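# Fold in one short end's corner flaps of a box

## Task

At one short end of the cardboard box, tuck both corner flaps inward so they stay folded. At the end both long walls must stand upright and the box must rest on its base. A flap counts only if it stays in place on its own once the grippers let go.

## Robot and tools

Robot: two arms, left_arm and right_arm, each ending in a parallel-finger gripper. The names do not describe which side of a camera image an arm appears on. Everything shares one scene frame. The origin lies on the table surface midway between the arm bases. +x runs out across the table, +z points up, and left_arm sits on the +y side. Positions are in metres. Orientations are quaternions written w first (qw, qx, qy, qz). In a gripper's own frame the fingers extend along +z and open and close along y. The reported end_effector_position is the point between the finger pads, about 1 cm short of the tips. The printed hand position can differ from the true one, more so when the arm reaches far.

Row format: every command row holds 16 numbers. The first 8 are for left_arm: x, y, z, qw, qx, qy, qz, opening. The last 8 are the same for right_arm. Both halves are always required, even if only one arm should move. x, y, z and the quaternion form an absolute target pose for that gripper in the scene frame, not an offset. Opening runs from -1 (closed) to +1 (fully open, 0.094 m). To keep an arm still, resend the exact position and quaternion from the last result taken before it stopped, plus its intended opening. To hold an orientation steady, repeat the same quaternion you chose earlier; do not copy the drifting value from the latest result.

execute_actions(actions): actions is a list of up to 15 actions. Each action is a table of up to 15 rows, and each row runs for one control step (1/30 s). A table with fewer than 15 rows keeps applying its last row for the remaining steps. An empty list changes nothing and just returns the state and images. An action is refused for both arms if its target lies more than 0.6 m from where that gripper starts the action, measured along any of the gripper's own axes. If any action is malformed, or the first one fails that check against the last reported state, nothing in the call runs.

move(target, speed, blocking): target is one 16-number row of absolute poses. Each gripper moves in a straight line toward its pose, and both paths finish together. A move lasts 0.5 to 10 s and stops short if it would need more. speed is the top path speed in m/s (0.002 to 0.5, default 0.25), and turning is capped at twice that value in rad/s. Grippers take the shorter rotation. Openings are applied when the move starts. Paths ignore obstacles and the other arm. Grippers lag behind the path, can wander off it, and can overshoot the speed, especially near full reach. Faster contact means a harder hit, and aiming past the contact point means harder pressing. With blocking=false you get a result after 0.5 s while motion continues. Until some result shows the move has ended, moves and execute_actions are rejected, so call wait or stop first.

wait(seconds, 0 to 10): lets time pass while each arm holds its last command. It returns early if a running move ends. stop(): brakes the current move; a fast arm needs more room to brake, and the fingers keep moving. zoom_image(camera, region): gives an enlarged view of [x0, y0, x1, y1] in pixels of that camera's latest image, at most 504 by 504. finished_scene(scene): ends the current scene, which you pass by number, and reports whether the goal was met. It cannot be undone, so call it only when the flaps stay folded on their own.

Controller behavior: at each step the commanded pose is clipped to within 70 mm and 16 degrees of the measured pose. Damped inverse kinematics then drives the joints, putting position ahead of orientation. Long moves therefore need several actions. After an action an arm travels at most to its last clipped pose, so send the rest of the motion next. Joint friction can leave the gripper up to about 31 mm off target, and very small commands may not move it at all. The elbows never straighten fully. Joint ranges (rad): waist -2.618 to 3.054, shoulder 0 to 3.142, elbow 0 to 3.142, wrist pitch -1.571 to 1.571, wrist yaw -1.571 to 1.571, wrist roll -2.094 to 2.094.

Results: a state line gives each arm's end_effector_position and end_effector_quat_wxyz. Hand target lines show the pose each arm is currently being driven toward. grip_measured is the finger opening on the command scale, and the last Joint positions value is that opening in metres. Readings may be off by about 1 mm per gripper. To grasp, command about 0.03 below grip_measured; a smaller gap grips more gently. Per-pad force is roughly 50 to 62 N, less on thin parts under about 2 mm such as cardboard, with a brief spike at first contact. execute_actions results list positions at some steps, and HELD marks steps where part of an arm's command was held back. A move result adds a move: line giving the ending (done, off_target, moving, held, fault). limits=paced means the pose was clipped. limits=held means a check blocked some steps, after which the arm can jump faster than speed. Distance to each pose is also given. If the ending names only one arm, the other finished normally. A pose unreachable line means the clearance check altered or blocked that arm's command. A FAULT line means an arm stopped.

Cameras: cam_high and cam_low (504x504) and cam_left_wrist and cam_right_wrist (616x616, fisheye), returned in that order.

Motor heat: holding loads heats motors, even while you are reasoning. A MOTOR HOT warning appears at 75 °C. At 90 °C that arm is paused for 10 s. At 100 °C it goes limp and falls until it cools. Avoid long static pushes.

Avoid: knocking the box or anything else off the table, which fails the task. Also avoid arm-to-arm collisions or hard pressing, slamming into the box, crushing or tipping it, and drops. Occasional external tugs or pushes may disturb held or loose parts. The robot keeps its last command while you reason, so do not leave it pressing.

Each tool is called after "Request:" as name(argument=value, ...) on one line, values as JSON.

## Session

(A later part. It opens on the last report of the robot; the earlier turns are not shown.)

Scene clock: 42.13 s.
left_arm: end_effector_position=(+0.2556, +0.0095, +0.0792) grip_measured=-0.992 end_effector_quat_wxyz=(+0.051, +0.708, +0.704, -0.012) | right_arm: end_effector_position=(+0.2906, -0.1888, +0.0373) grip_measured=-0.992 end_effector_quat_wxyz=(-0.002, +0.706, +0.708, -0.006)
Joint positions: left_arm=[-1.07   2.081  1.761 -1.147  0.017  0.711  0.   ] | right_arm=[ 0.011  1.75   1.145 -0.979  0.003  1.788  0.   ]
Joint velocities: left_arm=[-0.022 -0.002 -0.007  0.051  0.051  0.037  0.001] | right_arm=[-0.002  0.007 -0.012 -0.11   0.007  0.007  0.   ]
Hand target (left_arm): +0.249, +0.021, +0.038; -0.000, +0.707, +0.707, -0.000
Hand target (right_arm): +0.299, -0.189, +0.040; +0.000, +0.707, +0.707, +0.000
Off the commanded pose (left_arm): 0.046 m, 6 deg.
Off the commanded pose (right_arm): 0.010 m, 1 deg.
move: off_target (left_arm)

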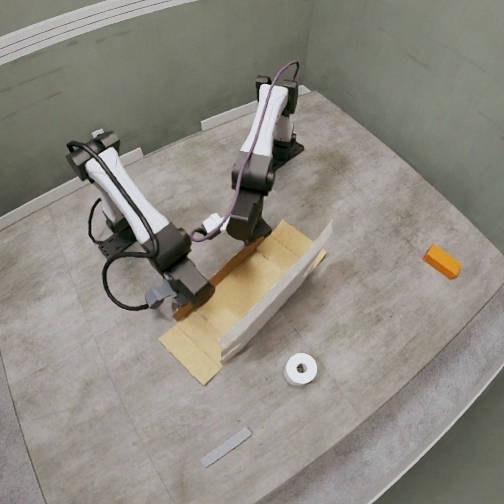

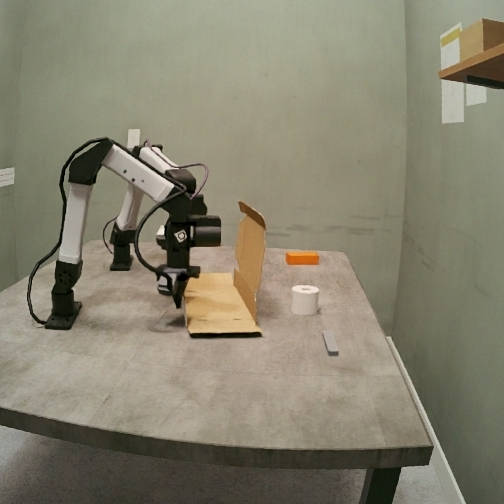

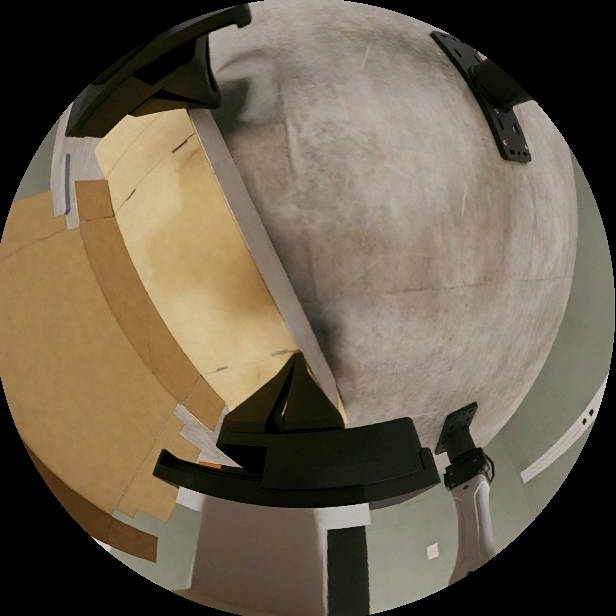

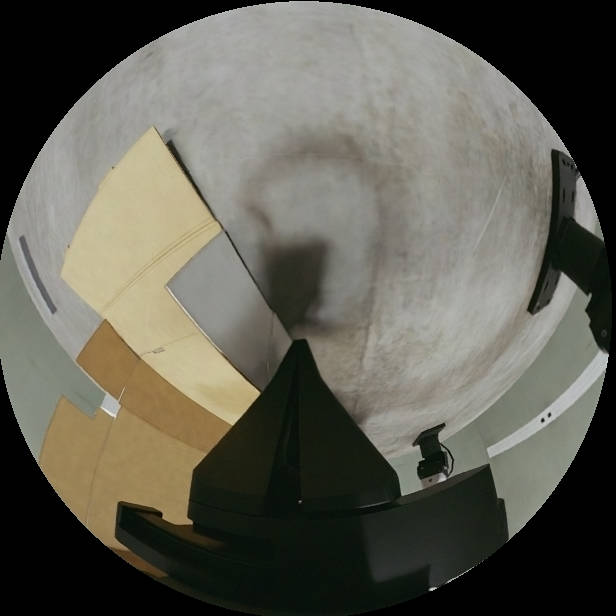

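Request:
move(target=[0.245,0.02,0.12,0,0.707,0.707,0,-1,0.2,-0.25,0.05,0,0.707,0.707,0,-1])

Request:
move(target=[0.245,0.02,0.1,0,0.707,0.707,0,0.8,0.2,-0.25,0.05,0,0.707,0.707,0,-1])

Request:
move(target=[0.245,0.01,0.035,0,0.707,0.707,0,0.8,0.2,-0.25,0.05,0,0.707,0.707,0,-1], speed=0.1)

Request:
move(target=[0.245,0.01,0.035,0,0.707,0.707,0,-1,0.2,-0.25,0.05,0,0.707,0.707,0,-1])

Scene clock: 51.63 s.
left_arm: end_effector_position=(+0.2459, +0.0226, +0.1246) grip_measured=-0.992 end_effector_quat_wxyz=(+0.009, +0.706, +0.708, -0.006) | right_arm: end_effector_position=(+0.2082, -0.2494, +0.0516) grip_measured=-0.992 end_effector_quat_wxyz=(+0.003, +0.707, +0.707, +0.001)
Joint positions: left_arm=[-1.07   2.105  1.983 -1.43   0.011  0.703  0.   ] | right_arm=[-0.186  1.37   0.829 -1.024  0.003  1.593  0.   ]
Joint velocities: left_arm=[-0.012 -0.002 -0.012 -0.037 -0.081  0.095  0.   ] | right_arm=[-0.017  0.007  0.012  0.051 -0.022  0.007 -0.001]
Hand target (left_arm): +0.245, +0.021, +0.120; +0.000, +0.707, +0.707, -0.000
Hand target (right_arm): +0.201, -0.250, +0.050; -0.002, +0.707, +0.707, +0.001
Off the commanded pose (left_arm): 0.005 m, 1 deg.
Off the commanded pose (right_arm): 0.008 m, 0 deg.
move: done

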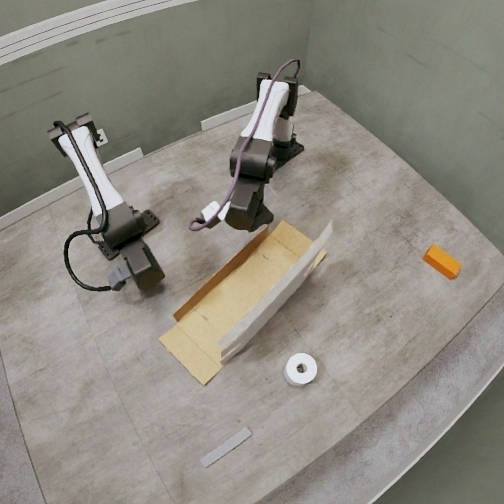

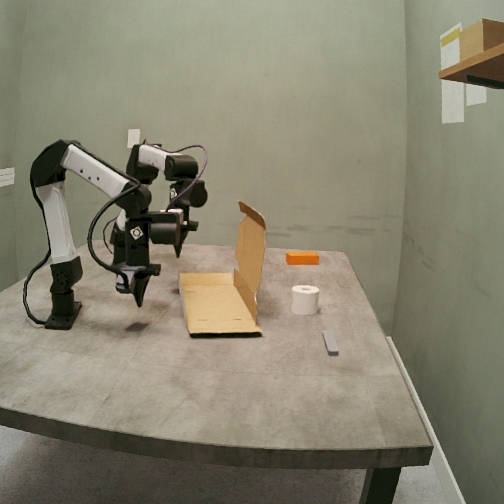

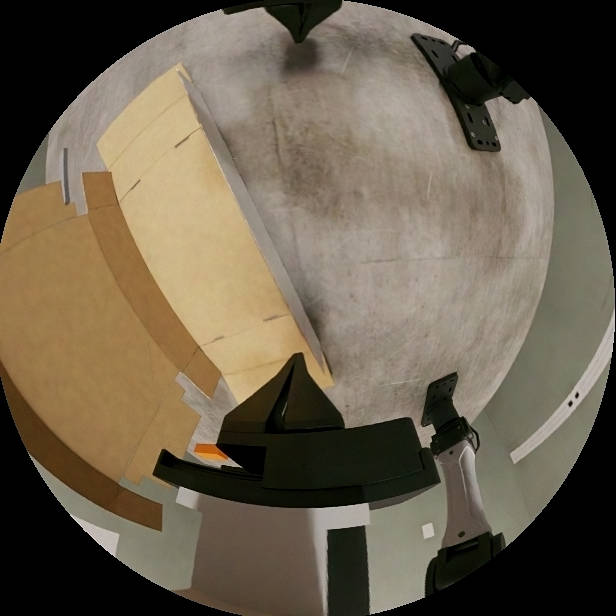

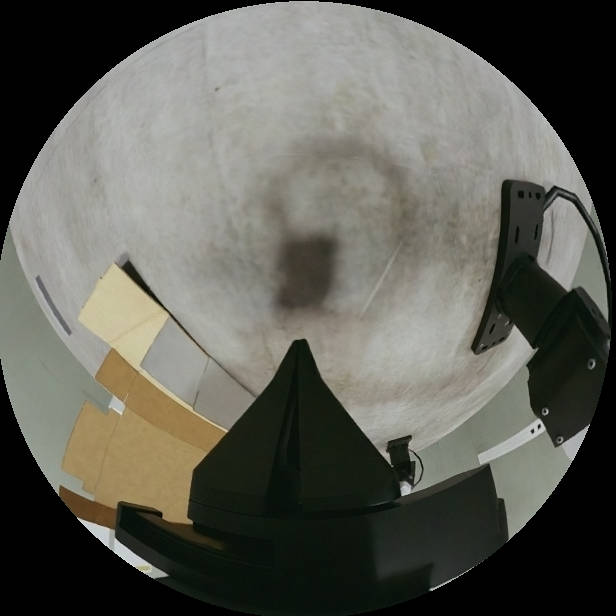

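Scene clock: 52.47 s.
left_arm: end_effector_position=(+0.2486, +0.0196, +0.1135) grip_measured=+0.797 end_effector_quat_wxyz=(+0.015, +0.705, +0.709, -0.006) | right_arm: end_effector_position=(+0.2082, -0.2494, +0.0516) grip_measured=-0.992 end_effector_quat_wxyz=(+0.003, +0.707, +0.707, +0.001)
Joint positions: left_arm=[-1.07   2.105  1.939 -1.373  0.01   0.702  0.084] | right_arm=[-0.186  1.37   0.829 -1.024  0.003  1.593  0.   ]
Joint velocities: left_arm=[ 0.012  0.002  0.002  0.051 -0.066 -0.007  0.001] | right_arm=[-0.002  0.022  0.002  0.095 -0.037  0.007  0.   ]
Hand target (left_arm): +0.245, +0.020, +0.100; -0.000, +0.707, +0.707, -0.000
Hand target (right_arm): +0.200, -0.250, +0.050; -0.000, +0.707, +0.707, -0.000
Off the commanded pose (left_arm): 0.014 m, 2 deg.
Off the commanded pose (right_arm): 0.008 m, 0 deg.
move: off_target (left_arm)

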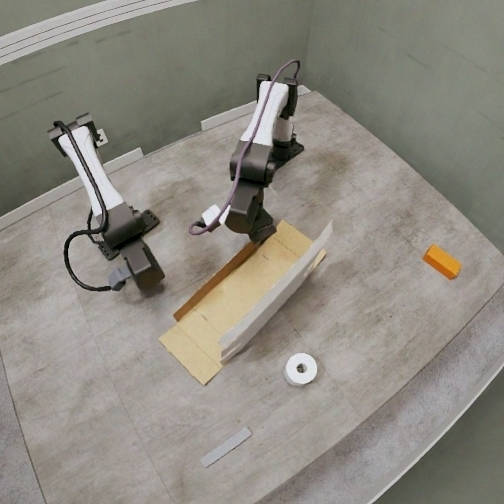

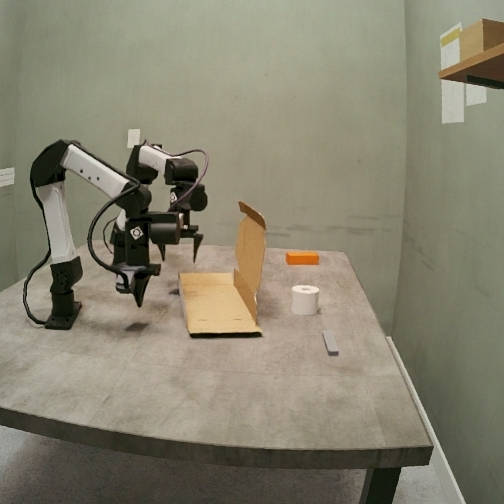

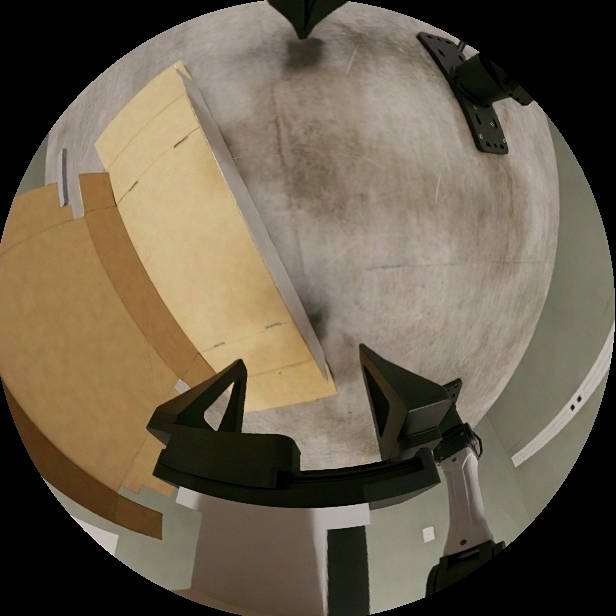

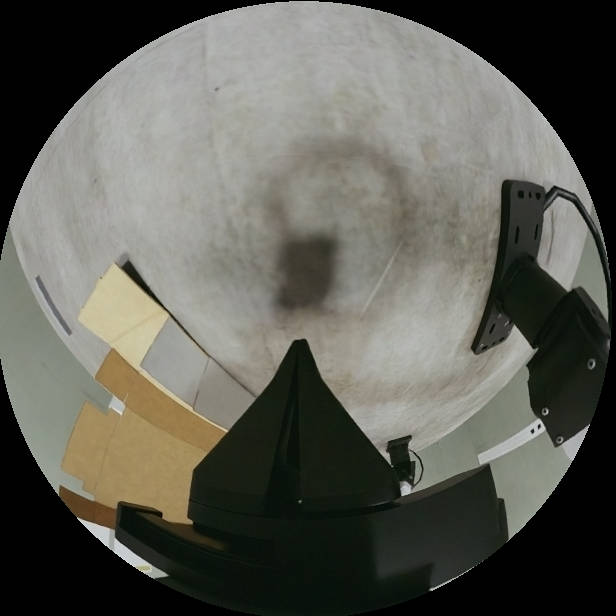

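Scene clock: 53.73 s.
left_arm: end_effector_position=(+0.2499, +0.0079, +0.0462) grip_measured=+0.797 end_effector_quat_wxyz=(+0.011, +0.706, +0.708, -0.006) | right_arm: end_effector_position=(+0.2082, -0.2494, +0.0516) grip_measured=-0.992 end_effector_quat_wxyz=(+0.003, +0.707, +0.707, +0.001)
Joint positions: left_arm=[-1.086  2.169  1.771 -1.149  0.01   0.687  0.084] | right_arm=[-0.186  1.37   0.829 -1.024  0.003  1.593  0.   ]
Joint velocities: left_arm=[-0.002  0.002 -0.012  0.051 -0.066 -0.022 -0.001] | right_arm=[ 0.007  0.017 -0.012 -0.037  0.051  0.037  0.001]
Hand target (left_arm): +0.246, +0.009, +0.035; -0.000, +0.707, +0.707, -0.000
Hand target (right_arm): +0.200, -0.250, +0.050; -0.000, +0.707, +0.707, -0.000
Off the commanded pose (left_arm): 0.012 m, 1 deg.
Off the commanded pose (right_arm): 0.008 m, 0 deg.
move: off_target (left_arm)

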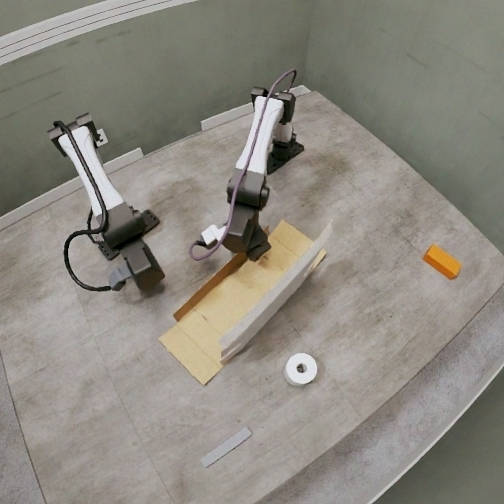

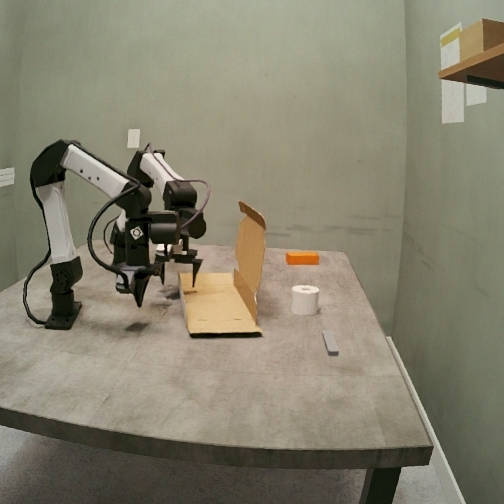

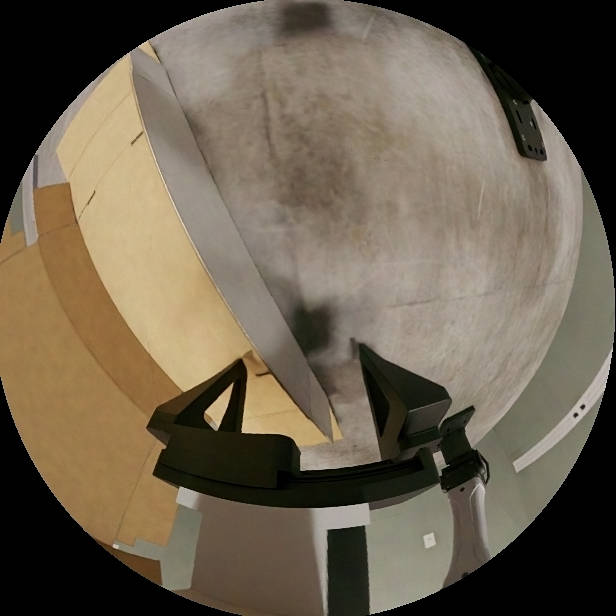

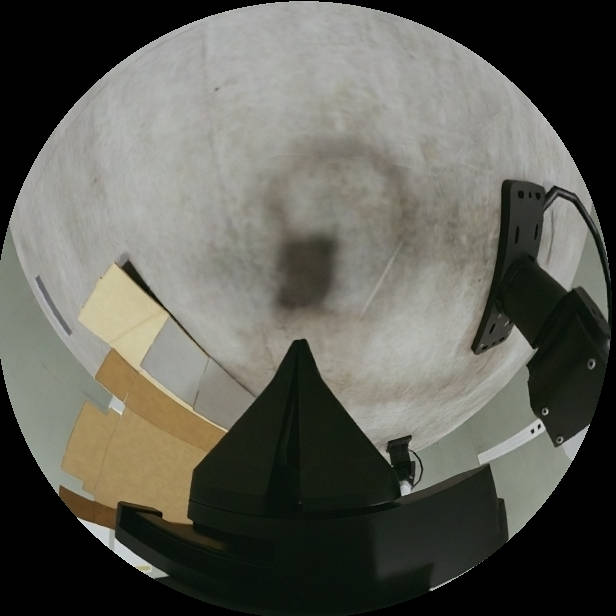

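Scene clock: 54.43 s.
left_arm: end_effector_position=(+0.2524, +0.0061, +0.0463) grip_measured=-0.980 end_effector_quat_wxyz=(+0.018, +0.705, +0.709, +0.000) | right_arm: end_effector_position=(+0.2082, -0.2494, +0.0516) grip_measured=-0.992 end_effector_quat_wxyz=(+0.003, +0.707, +0.707, +0.001)
Joint positions: left_arm=[-1.09   2.169  1.771 -1.137 -0.004  0.682  0.001] | right_arm=[-0.186  1.37   0.829 -1.024  0.003  1.593  0.   ]
Joint velocities: left_arm=[ 0.007  0.007 -0.002 -0.022 -0.037 -0.007  0.   ] | right_arm=[ 0.012 -0.002 -0.017  0.022 -0.051 -0.022 -0.001]
Hand target (left_arm): +0.245, +0.010, +0.035; -0.000, +0.707, +0.707, -0.000
Hand target (right_arm): +0.200, -0.250, +0.050; -0.000, +0.707, +0.707, -0.000
Off the commanded pose (left_arm): 0.014 m, 2 deg.
Off the commanded pose (right_arm): 0.008 m, 0 deg.
move: off_target (left_arm)

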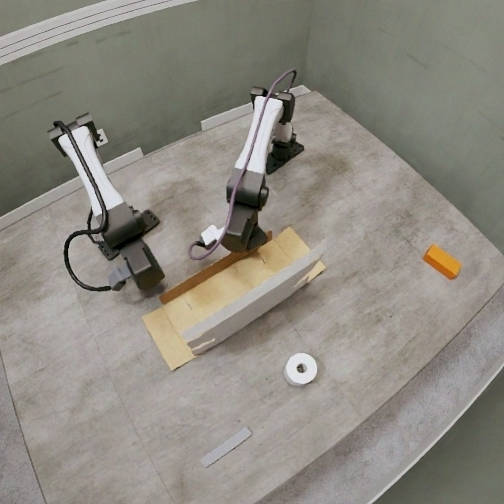

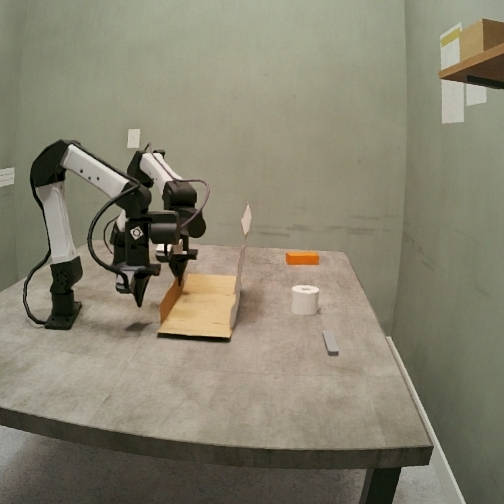

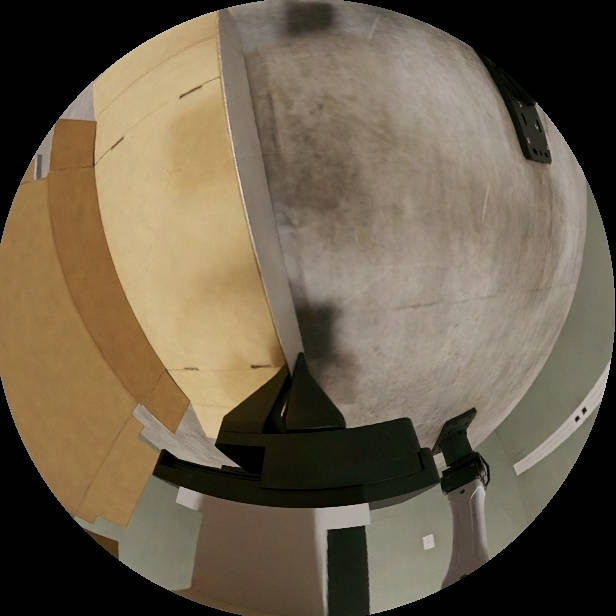

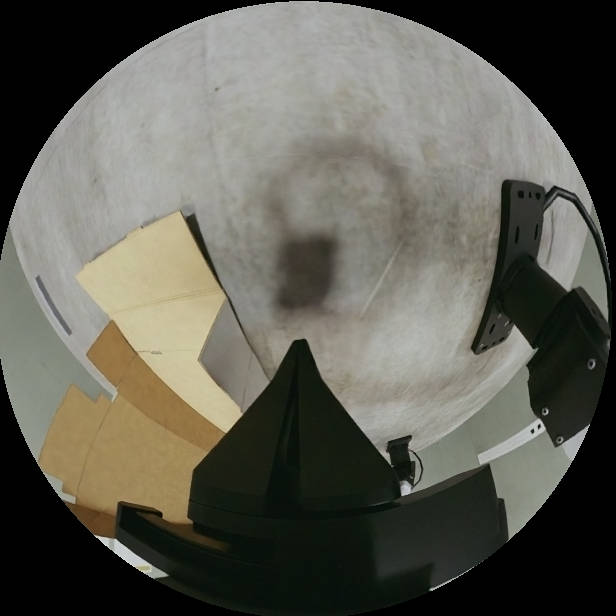

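Request:
move(target=[0.25,0.007,0.035,0,0.707,0.707,0,-1,0.22,-0.25,0.11,0,0.66,0.75,0,-1])

Request:
move(target=[0.25,0.007,0.035,0,0.707,0.707,0,-1,0.275,-0.235,0.1,0,0.66,0.75,0,0.3])

Request:
move(target=[0.25,0.007,0.035,0,0.707,0.707,0,-1,0.275,-0.235,0.045,0,0.66,0.75,0,0.3], speed=0.1)

Scene clock: 62.07 s.
left_arm: end_effector_position=(+0.2524, +0.0061, +0.0463) grip_measured=-0.980 end_effector_quat_wxyz=(+0.018, +0.705, +0.709, +0.000) | right_arm: end_effector_position=(+0.2169, -0.2492, +0.1063) grip_measured=-0.992 end_effector_quat_wxyz=(+0.001, +0.662, +0.750, -0.001)
Joint positions: left_arm=[-1.09   2.169  1.771 -1.137 -0.004  0.682  0.001] | right_arm=[-0.186  1.37   1.051 -1.252  0.003  1.468  0.   ]
Joint velocities: left_arm=[-0.007  0.007 -0.002 -0.037  0.007  0.051  0.   ] | right_arm=[ 0.002  0.002  0.007 -0.022 -0.022  0.007  0.   ]
Hand target (left_arm): +0.250, +0.007, +0.035; +0.000, +0.707, +0.707, -0.000
Hand target (right_arm): +0.221, -0.250, +0.110; +0.000, +0.661, +0.751, +0.000
Off the commanded pose (left_arm): 0.012 m, 2 deg.
Off the commanded pose (right_arm): 0.005 m, 0 deg.
move: off_target (left_arm)

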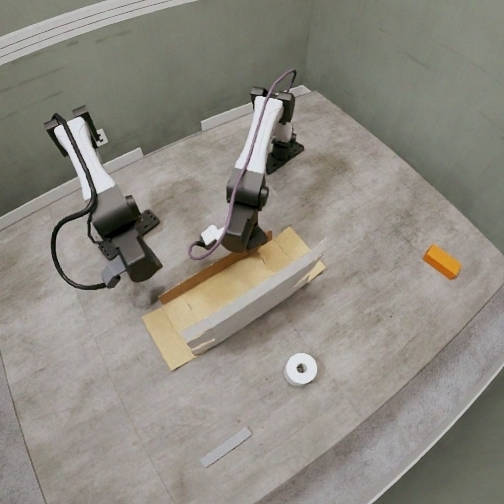

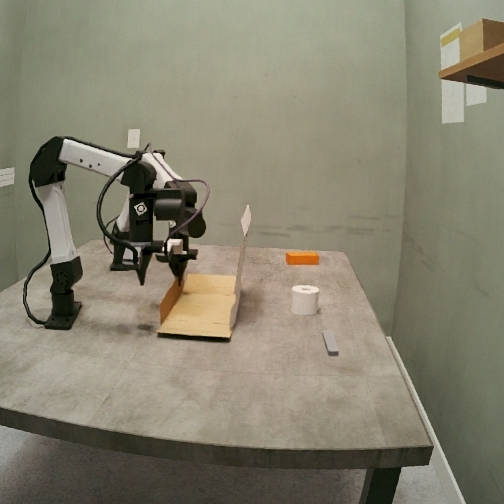

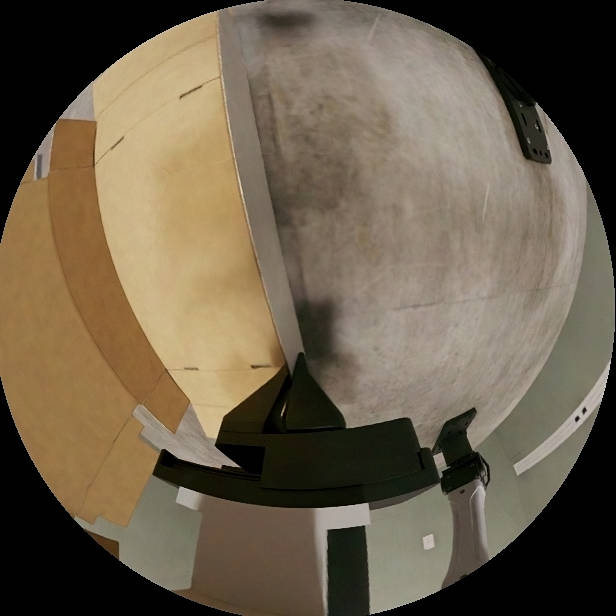

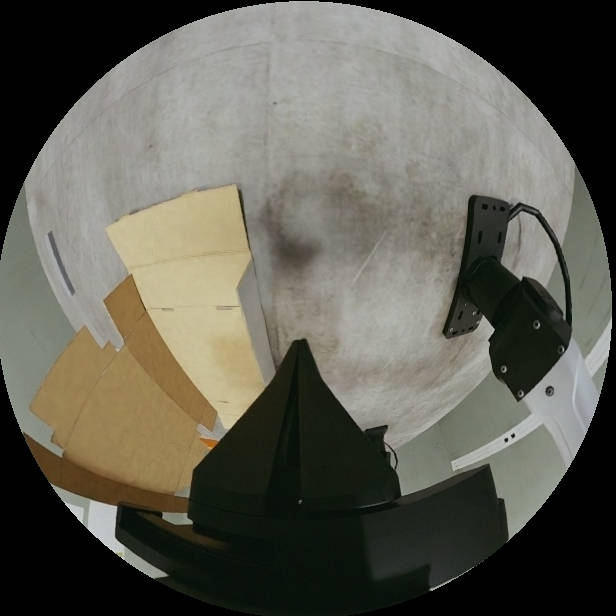

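Scene clock: 62.83 s.
left_arm: end_effector_position=(+0.2524, +0.0061, +0.0463) grip_measured=-0.980 end_effector_quat_wxyz=(+0.018, +0.705, +0.709, +0.000) | right_arm: end_effector_position=(+0.2656, -0.2376, +0.0961) grip_measured=+0.298 end_effector_quat_wxyz=(-0.006, +0.660, +0.751, -0.008)
Joint positions: left_arm=[-1.09   2.169  1.771 -1.137 -0.004  0.682  0.001] | right_arm=[-0.147  1.582  1.2   -1.209  0.003  1.505  0.061]
Joint velocities: left_arm=[-0.002 -0.007  0.002 -0.051 -0.007  0.051  0.001] | right_arm=[-0.017 -0.007  0.007 -0.051  0.007  0.051 -0.002]
Hand target (left_arm): +0.250, +0.007, +0.035; +0.000, +0.707, +0.707, -0.000
Hand target (right_arm): +0.274, -0.234, +0.100; +0.000, +0.661, +0.751, -0.000
Off the commanded pose (left_arm): 0.012 m, 2 deg.
Off the commanded pose (right_arm): 0.010 m, 1 deg.
move: off_target (left_arm)

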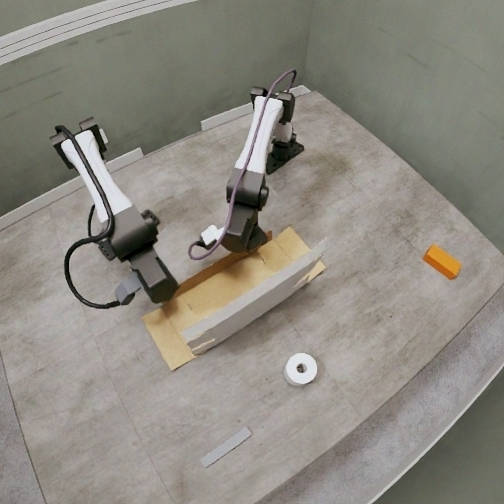

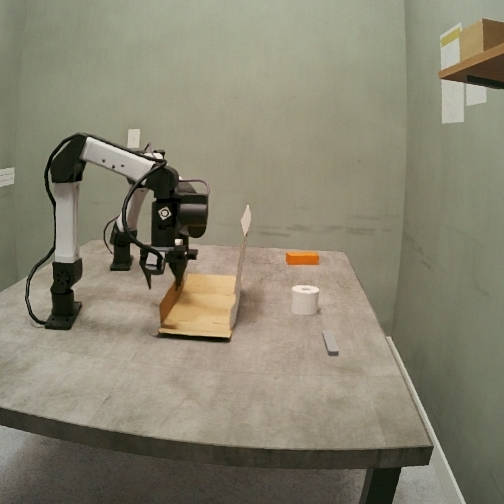

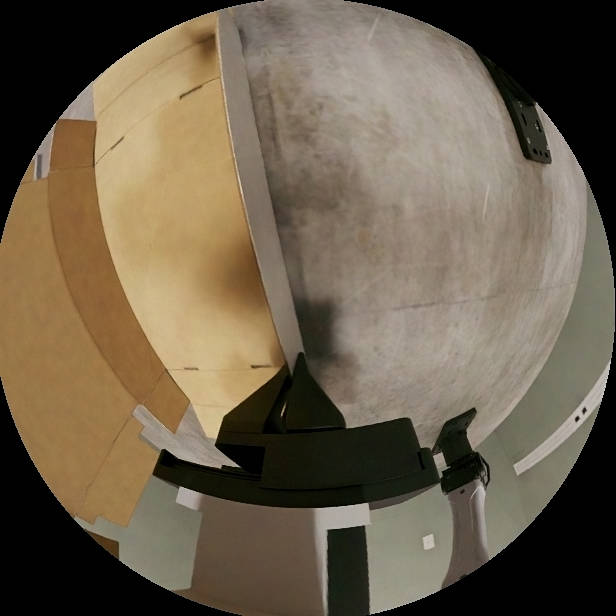

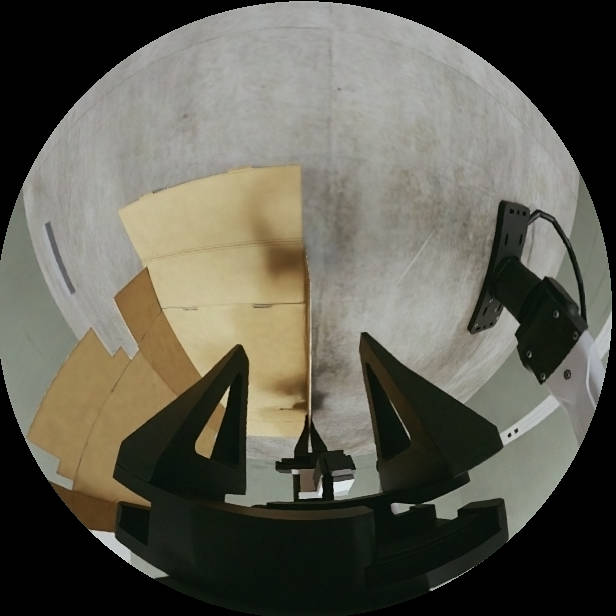

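Scene clock: 63.90 s.
left_arm: end_effector_position=(+0.2524, +0.0061, +0.0463) grip_measured=-0.980 end_effector_quat_wxyz=(+0.018, +0.705, +0.709, +0.000) | right_arm: end_effector_position=(+0.2775, -0.2368, +0.0526) grip_measured=+0.298 end_effector_quat_wxyz=(+0.007, +0.660, +0.751, +0.005)
Joint positions: left_arm=[-1.09   2.169  1.771 -1.137 -0.004  0.682  0.001] | right_arm=[-0.147  1.63   1.073 -0.996  0.003  1.505  0.061]
Joint velocities: left_arm=[-0.002 -0.007  0.007 -0.037 -0.022 -0.022 -0.001] | right_arm=[ 0.002  0.002 -0.007  0.037  0.007 -0.022 -0.001]
Hand target (left_arm): +0.250, +0.007, +0.035; +0.000, +0.707, +0.707, -0.000
Hand target (right_arm): +0.274, -0.235, +0.045; -0.000, +0.661, +0.751, -0.000
Off the commanded pose (left_arm): 0.012 m, 2 deg.
Off the commanded pose (right_arm): 0.008 m, 1 deg.
move: off_target (left_arm)

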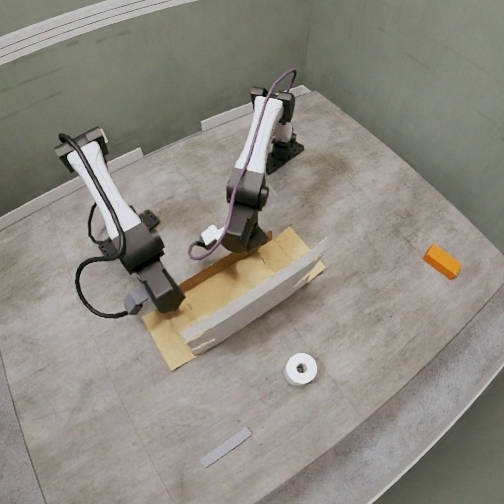

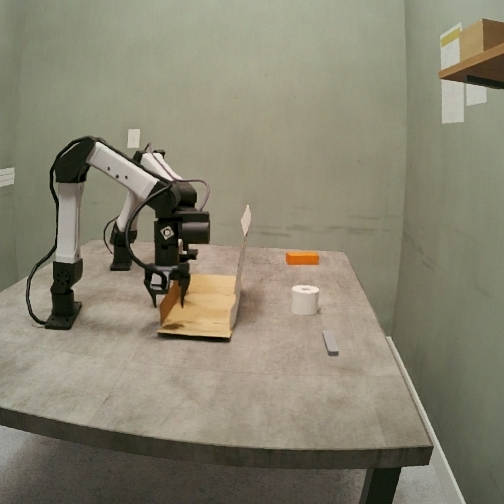

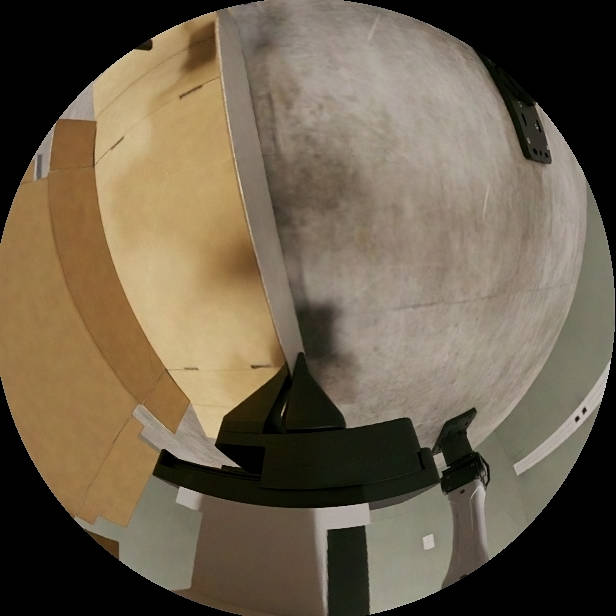

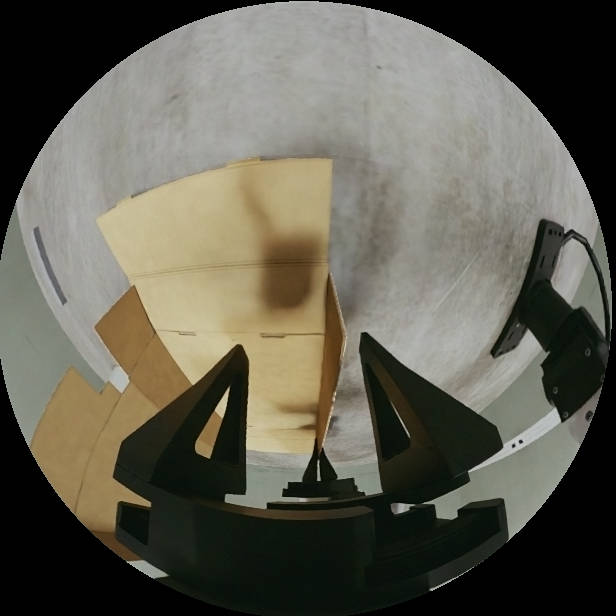

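Request:
move(target=[0.25,0.007,0.035,0,0.707,0.707,0,-1,0.258,-0.25,0.04,0,0.66,0.75,0,-0.3], speed=0.05)

Request:
execute_actions(actions=[[[0.25,0.007,0.035,0,0.707,0.707,0,-1,0.26,-0.25,0.04,0,0.66,0.75,0,-1]],[[0.25,0.007,0.035,0,0.707,0.707,0,-1,0.275,-0.247,0.04,0,0.55,0.835,0,-1]],[[0.25,0.007,0.035,0,0.707,0.707,0,-1,0.286,-0.24,0.04,0,0.42,0.91,0,-1]],[[0.25,0.007,0.035,0,0.707,0.707,0,-1,0.294,-0.23,0.04,0,0.28,0.96,0,-1]],[[0.25,0.007,0.035,0,0.707,0.707,0,-1,0.297,-0.22,0.04,0,0.14,0.99,0,-1]],[[0.25,0.007,0.035,0,0.707,0.707,0,-1,0.297,-0.21,0.04,0,0,1,0,-1]]])

Scene clock: 72.67 s.
left_arm: end_effector_position=(+0.2528, +0.0063, +0.0463) grip_measured=-0.980 end_effector_quat_wxyz=(+0.018, +0.704, +0.710, +0.001) | right_arm: end_effector_position=(+0.2598, -0.2485, +0.0395) grip_measured=-0.298 end_effector_quat_wxyz=(-0.005, +0.661, +0.750, -0.007)
Joint positions: left_arm=[-1.09   2.169  1.771 -1.136 -0.007  0.678  0.001] | right_arm=[-0.187  1.612  0.999 -0.975  0.003  1.466  0.033]
Joint velocities: left_arm=[-0.002 -0.007  0.007  0.037 -0.022 -0.051 -0.001] | right_arm=[ 0.007  0.002 -0.007 -0.007 -0.037 -0.037  0.   ]
Hand target (left_arm): +0.250, +0.007, +0.035; +0.000, +0.707, +0.707, -0.000
Hand target (right_arm): +0.258, -0.250, +0.040; -0.000, +0.661, +0.751, -0.000
Off the commanded pose (left_arm): 0.012 m, 2 deg.
Off the commanded pose (right_arm): 0.002 m, 1 deg.
move: off_target (left_arm)

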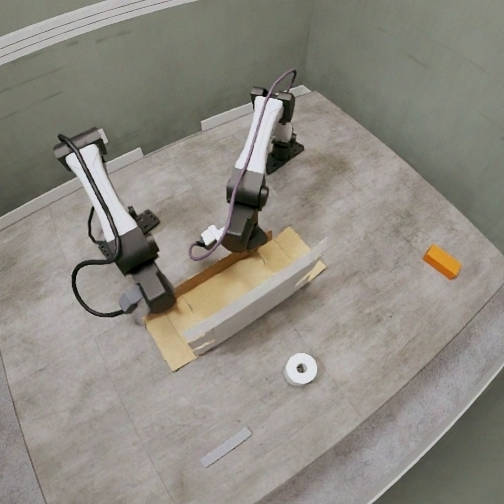

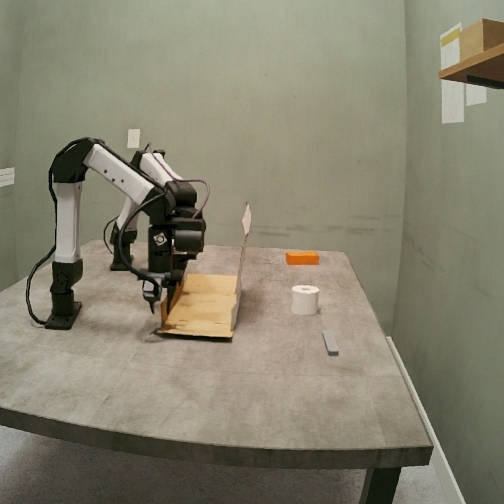

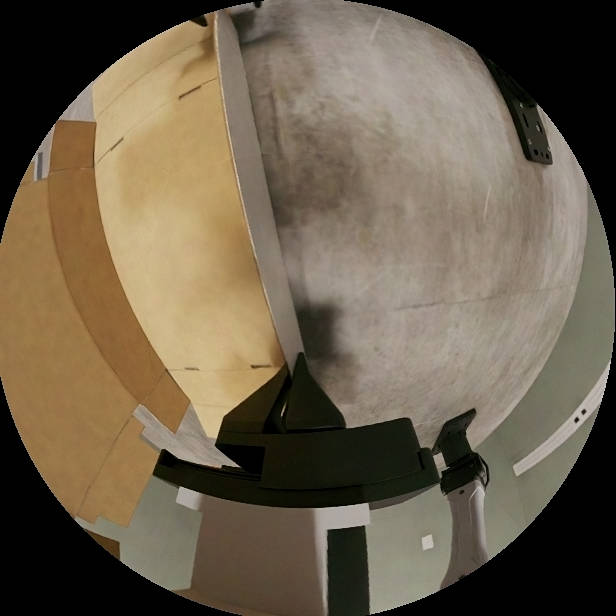

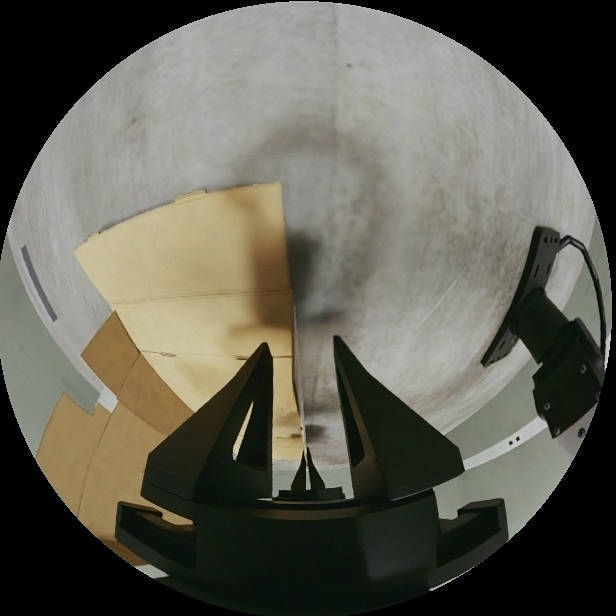

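Scene clock: 75.67 s.
left_arm: end_effector_position=(+0.2496, +0.0019, +0.0459) grip_measured=-0.980 end_effector_quat_wxyz=(+0.020, +0.716, +0.698, -0.004) | right_arm: end_effector_position=(+0.2951, -0.2081, +0.0402) grip_measured=-0.980 end_effector_quat_wxyz=(+0.010, +0.020, +1.000, +0.006)
Joint positions: left_arm=[-1.098  2.17   1.771 -1.13   0.004  0.706  0.001] | right_arm=[-0.062  1.719  1.119 -0.95  -0.009  0.187  0.001]
Joint velocities: left_arm=[ 0.002 -0.017  0.007 -0.022 -0.051 -0.022  0.002] | right_arm=[-0.007  0.002 -0.012  0.081 -0.007 -0.095  0.001]
Hand target (left_arm): +0.250, +0.007, +0.035; +0.000, +0.707, +0.707, -0.000
Hand target (right_arm): +0.297, -0.210, +0.040; +0.001, +0.000, +1.000, -0.000
Off the commanded pose (left_arm): 0.012 m, 3 deg.
Off the commanded pose (right_arm): 0.003 m, 3 deg.
Step readings (end_effector_position; steps 1 to 15: 1st action; 16 to 30: 2nd action; 31 to 45: 3rd action; 46 to 60: 4th action; 61 to 75: 5th action; 76 to 90: 6th action):
0: left_arm (+0.2528, +0.0063, +0.0463) | right_arm (+0.2598, -0.2485, +0.0395)
1: left_arm (+0.2528, +0.0063, +0.0463) | right_arm (+0.2600, -0.2485, +0.0395)
2: left_arm (+0.2528, +0.0063, +0.0463) | right_arm (+0.2602, -0.2485, +0.0395)
4: left_arm (+0.2524, +0.0065, +0.0463) | right_arm (+0.2619, -0.2482, +0.0394)
8: left_arm (+0.2523, +0.0064, +0.0463) | right_arm (+0.2627, -0.2481, +0.0394)
15: left_arm (+0.2523, +0.0064, +0.0463) | right_arm (+0.2627, -0.2481, +0.0394)
16: left_arm (+0.2522, +0.0064, +0.0463) | right_arm (+0.2634, -0.2481, +0.0394)
17: left_arm (+0.2522, +0.0064, +0.0463) | right_arm (+0.2651, -0.2479, +0.0395)
19: left_arm (+0.2521, +0.0063, +0.0463) | right_arm (+0.2679, -0.2473, +0.0393)
23: left_arm (+0.2521, +0.0062, +0.0463) | right_arm (+0.2706, -0.2465, +0.0395)
30: left_arm (+0.2519, +0.0060, +0.0463) | right_arm (+0.2714, -0.2462, +0.0394)
31: left_arm (+0.2518, +0.0059, +0.0463) | right_arm (+0.2724, -0.2455, +0.0396)
32: left_arm (+0.2516, +0.0058, +0.0463) | right_arm (+0.2747, -0.2443, +0.0396)
34: left_arm (+0.2516, +0.0061, +0.0463) | right_arm (+0.2789, -0.2421, +0.0396)
38: left_arm (+0.2517, +0.0061, +0.0463) | right_arm (+0.2821, -0.2406, +0.0398)
45: left_arm (+0.2515, +0.0057, +0.0463) | right_arm (+0.2830, -0.2397, +0.0398)
46: left_arm (+0.2513, +0.0054, +0.0463) | right_arm (+0.2837, -0.2387, +0.0399)
47: left_arm (+0.2513, +0.0055, +0.0463) | right_arm (+0.2855, -0.2367, +0.0399)
49: left_arm (+0.2513, +0.0062, +0.0463) | right_arm (+0.2887, -0.2332, +0.0398)
53: left_arm (+0.2513, +0.0061, +0.0463) | right_arm (+0.2910, -0.2307, +0.0400)
60: left_arm (+0.2512, +0.0053, +0.0463) | right_arm (+0.2918, -0.2298, +0.0400)
61: left_arm (+0.2510, +0.0049, +0.0463) | right_arm (+0.2918, -0.2288, +0.0400)
62: left_arm (+0.2506, +0.0048, +0.0463) | right_arm (+0.2923, -0.2266, +0.0403)
64: left_arm (+0.2501, +0.0053, +0.0461) | right_arm (+0.2934, -0.2227, +0.0401)
68: left_arm (+0.2503, +0.0051, +0.0458) | right_arm (+0.2951, -0.2199, +0.0401)
75: left_arm (+0.2505, +0.0039, +0.0458) | right_arm (+0.2956, -0.2192, +0.0401)
76: left_arm (+0.2504, +0.0035, +0.0459) | right_arm (+0.2957, -0.2180, +0.0401)
77: left_arm (+0.2502, +0.0032, +0.0459) | right_arm (+0.2957, -0.2158, +0.0401)
79: left_arm (+0.2499, +0.0035, +0.0458) | right_arm (+0.2954, -0.2117, +0.0402)
83: left_arm (+0.2497, +0.0030, +0.0459) | right_arm (+0.2952, -0.2087, +0.0402)
90: end_effector_position above

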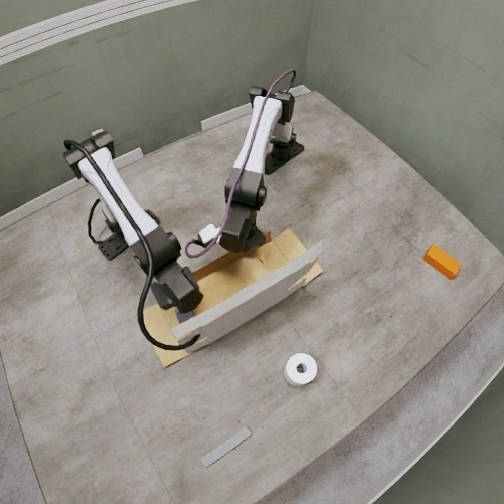

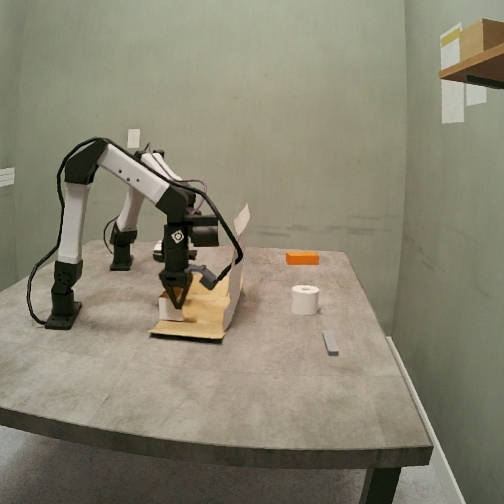

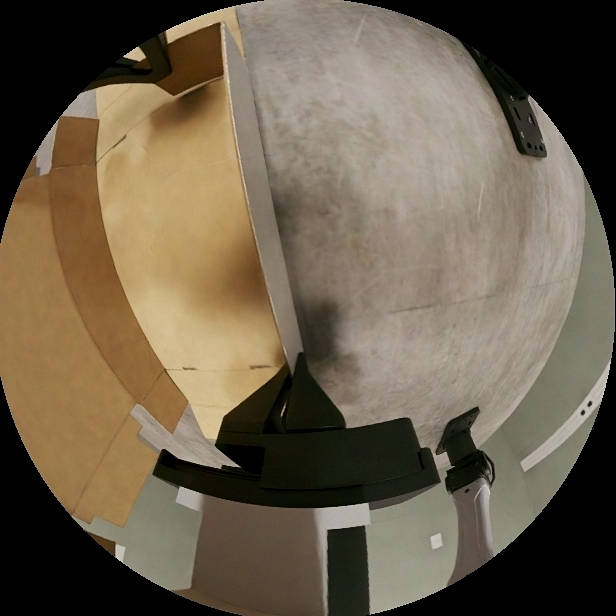

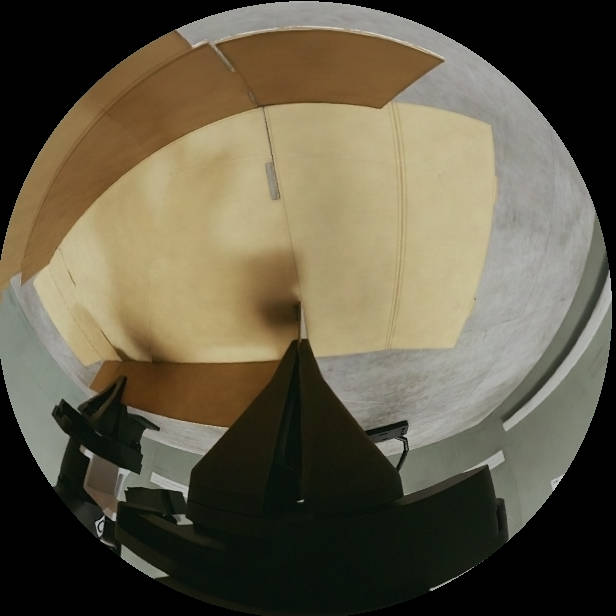

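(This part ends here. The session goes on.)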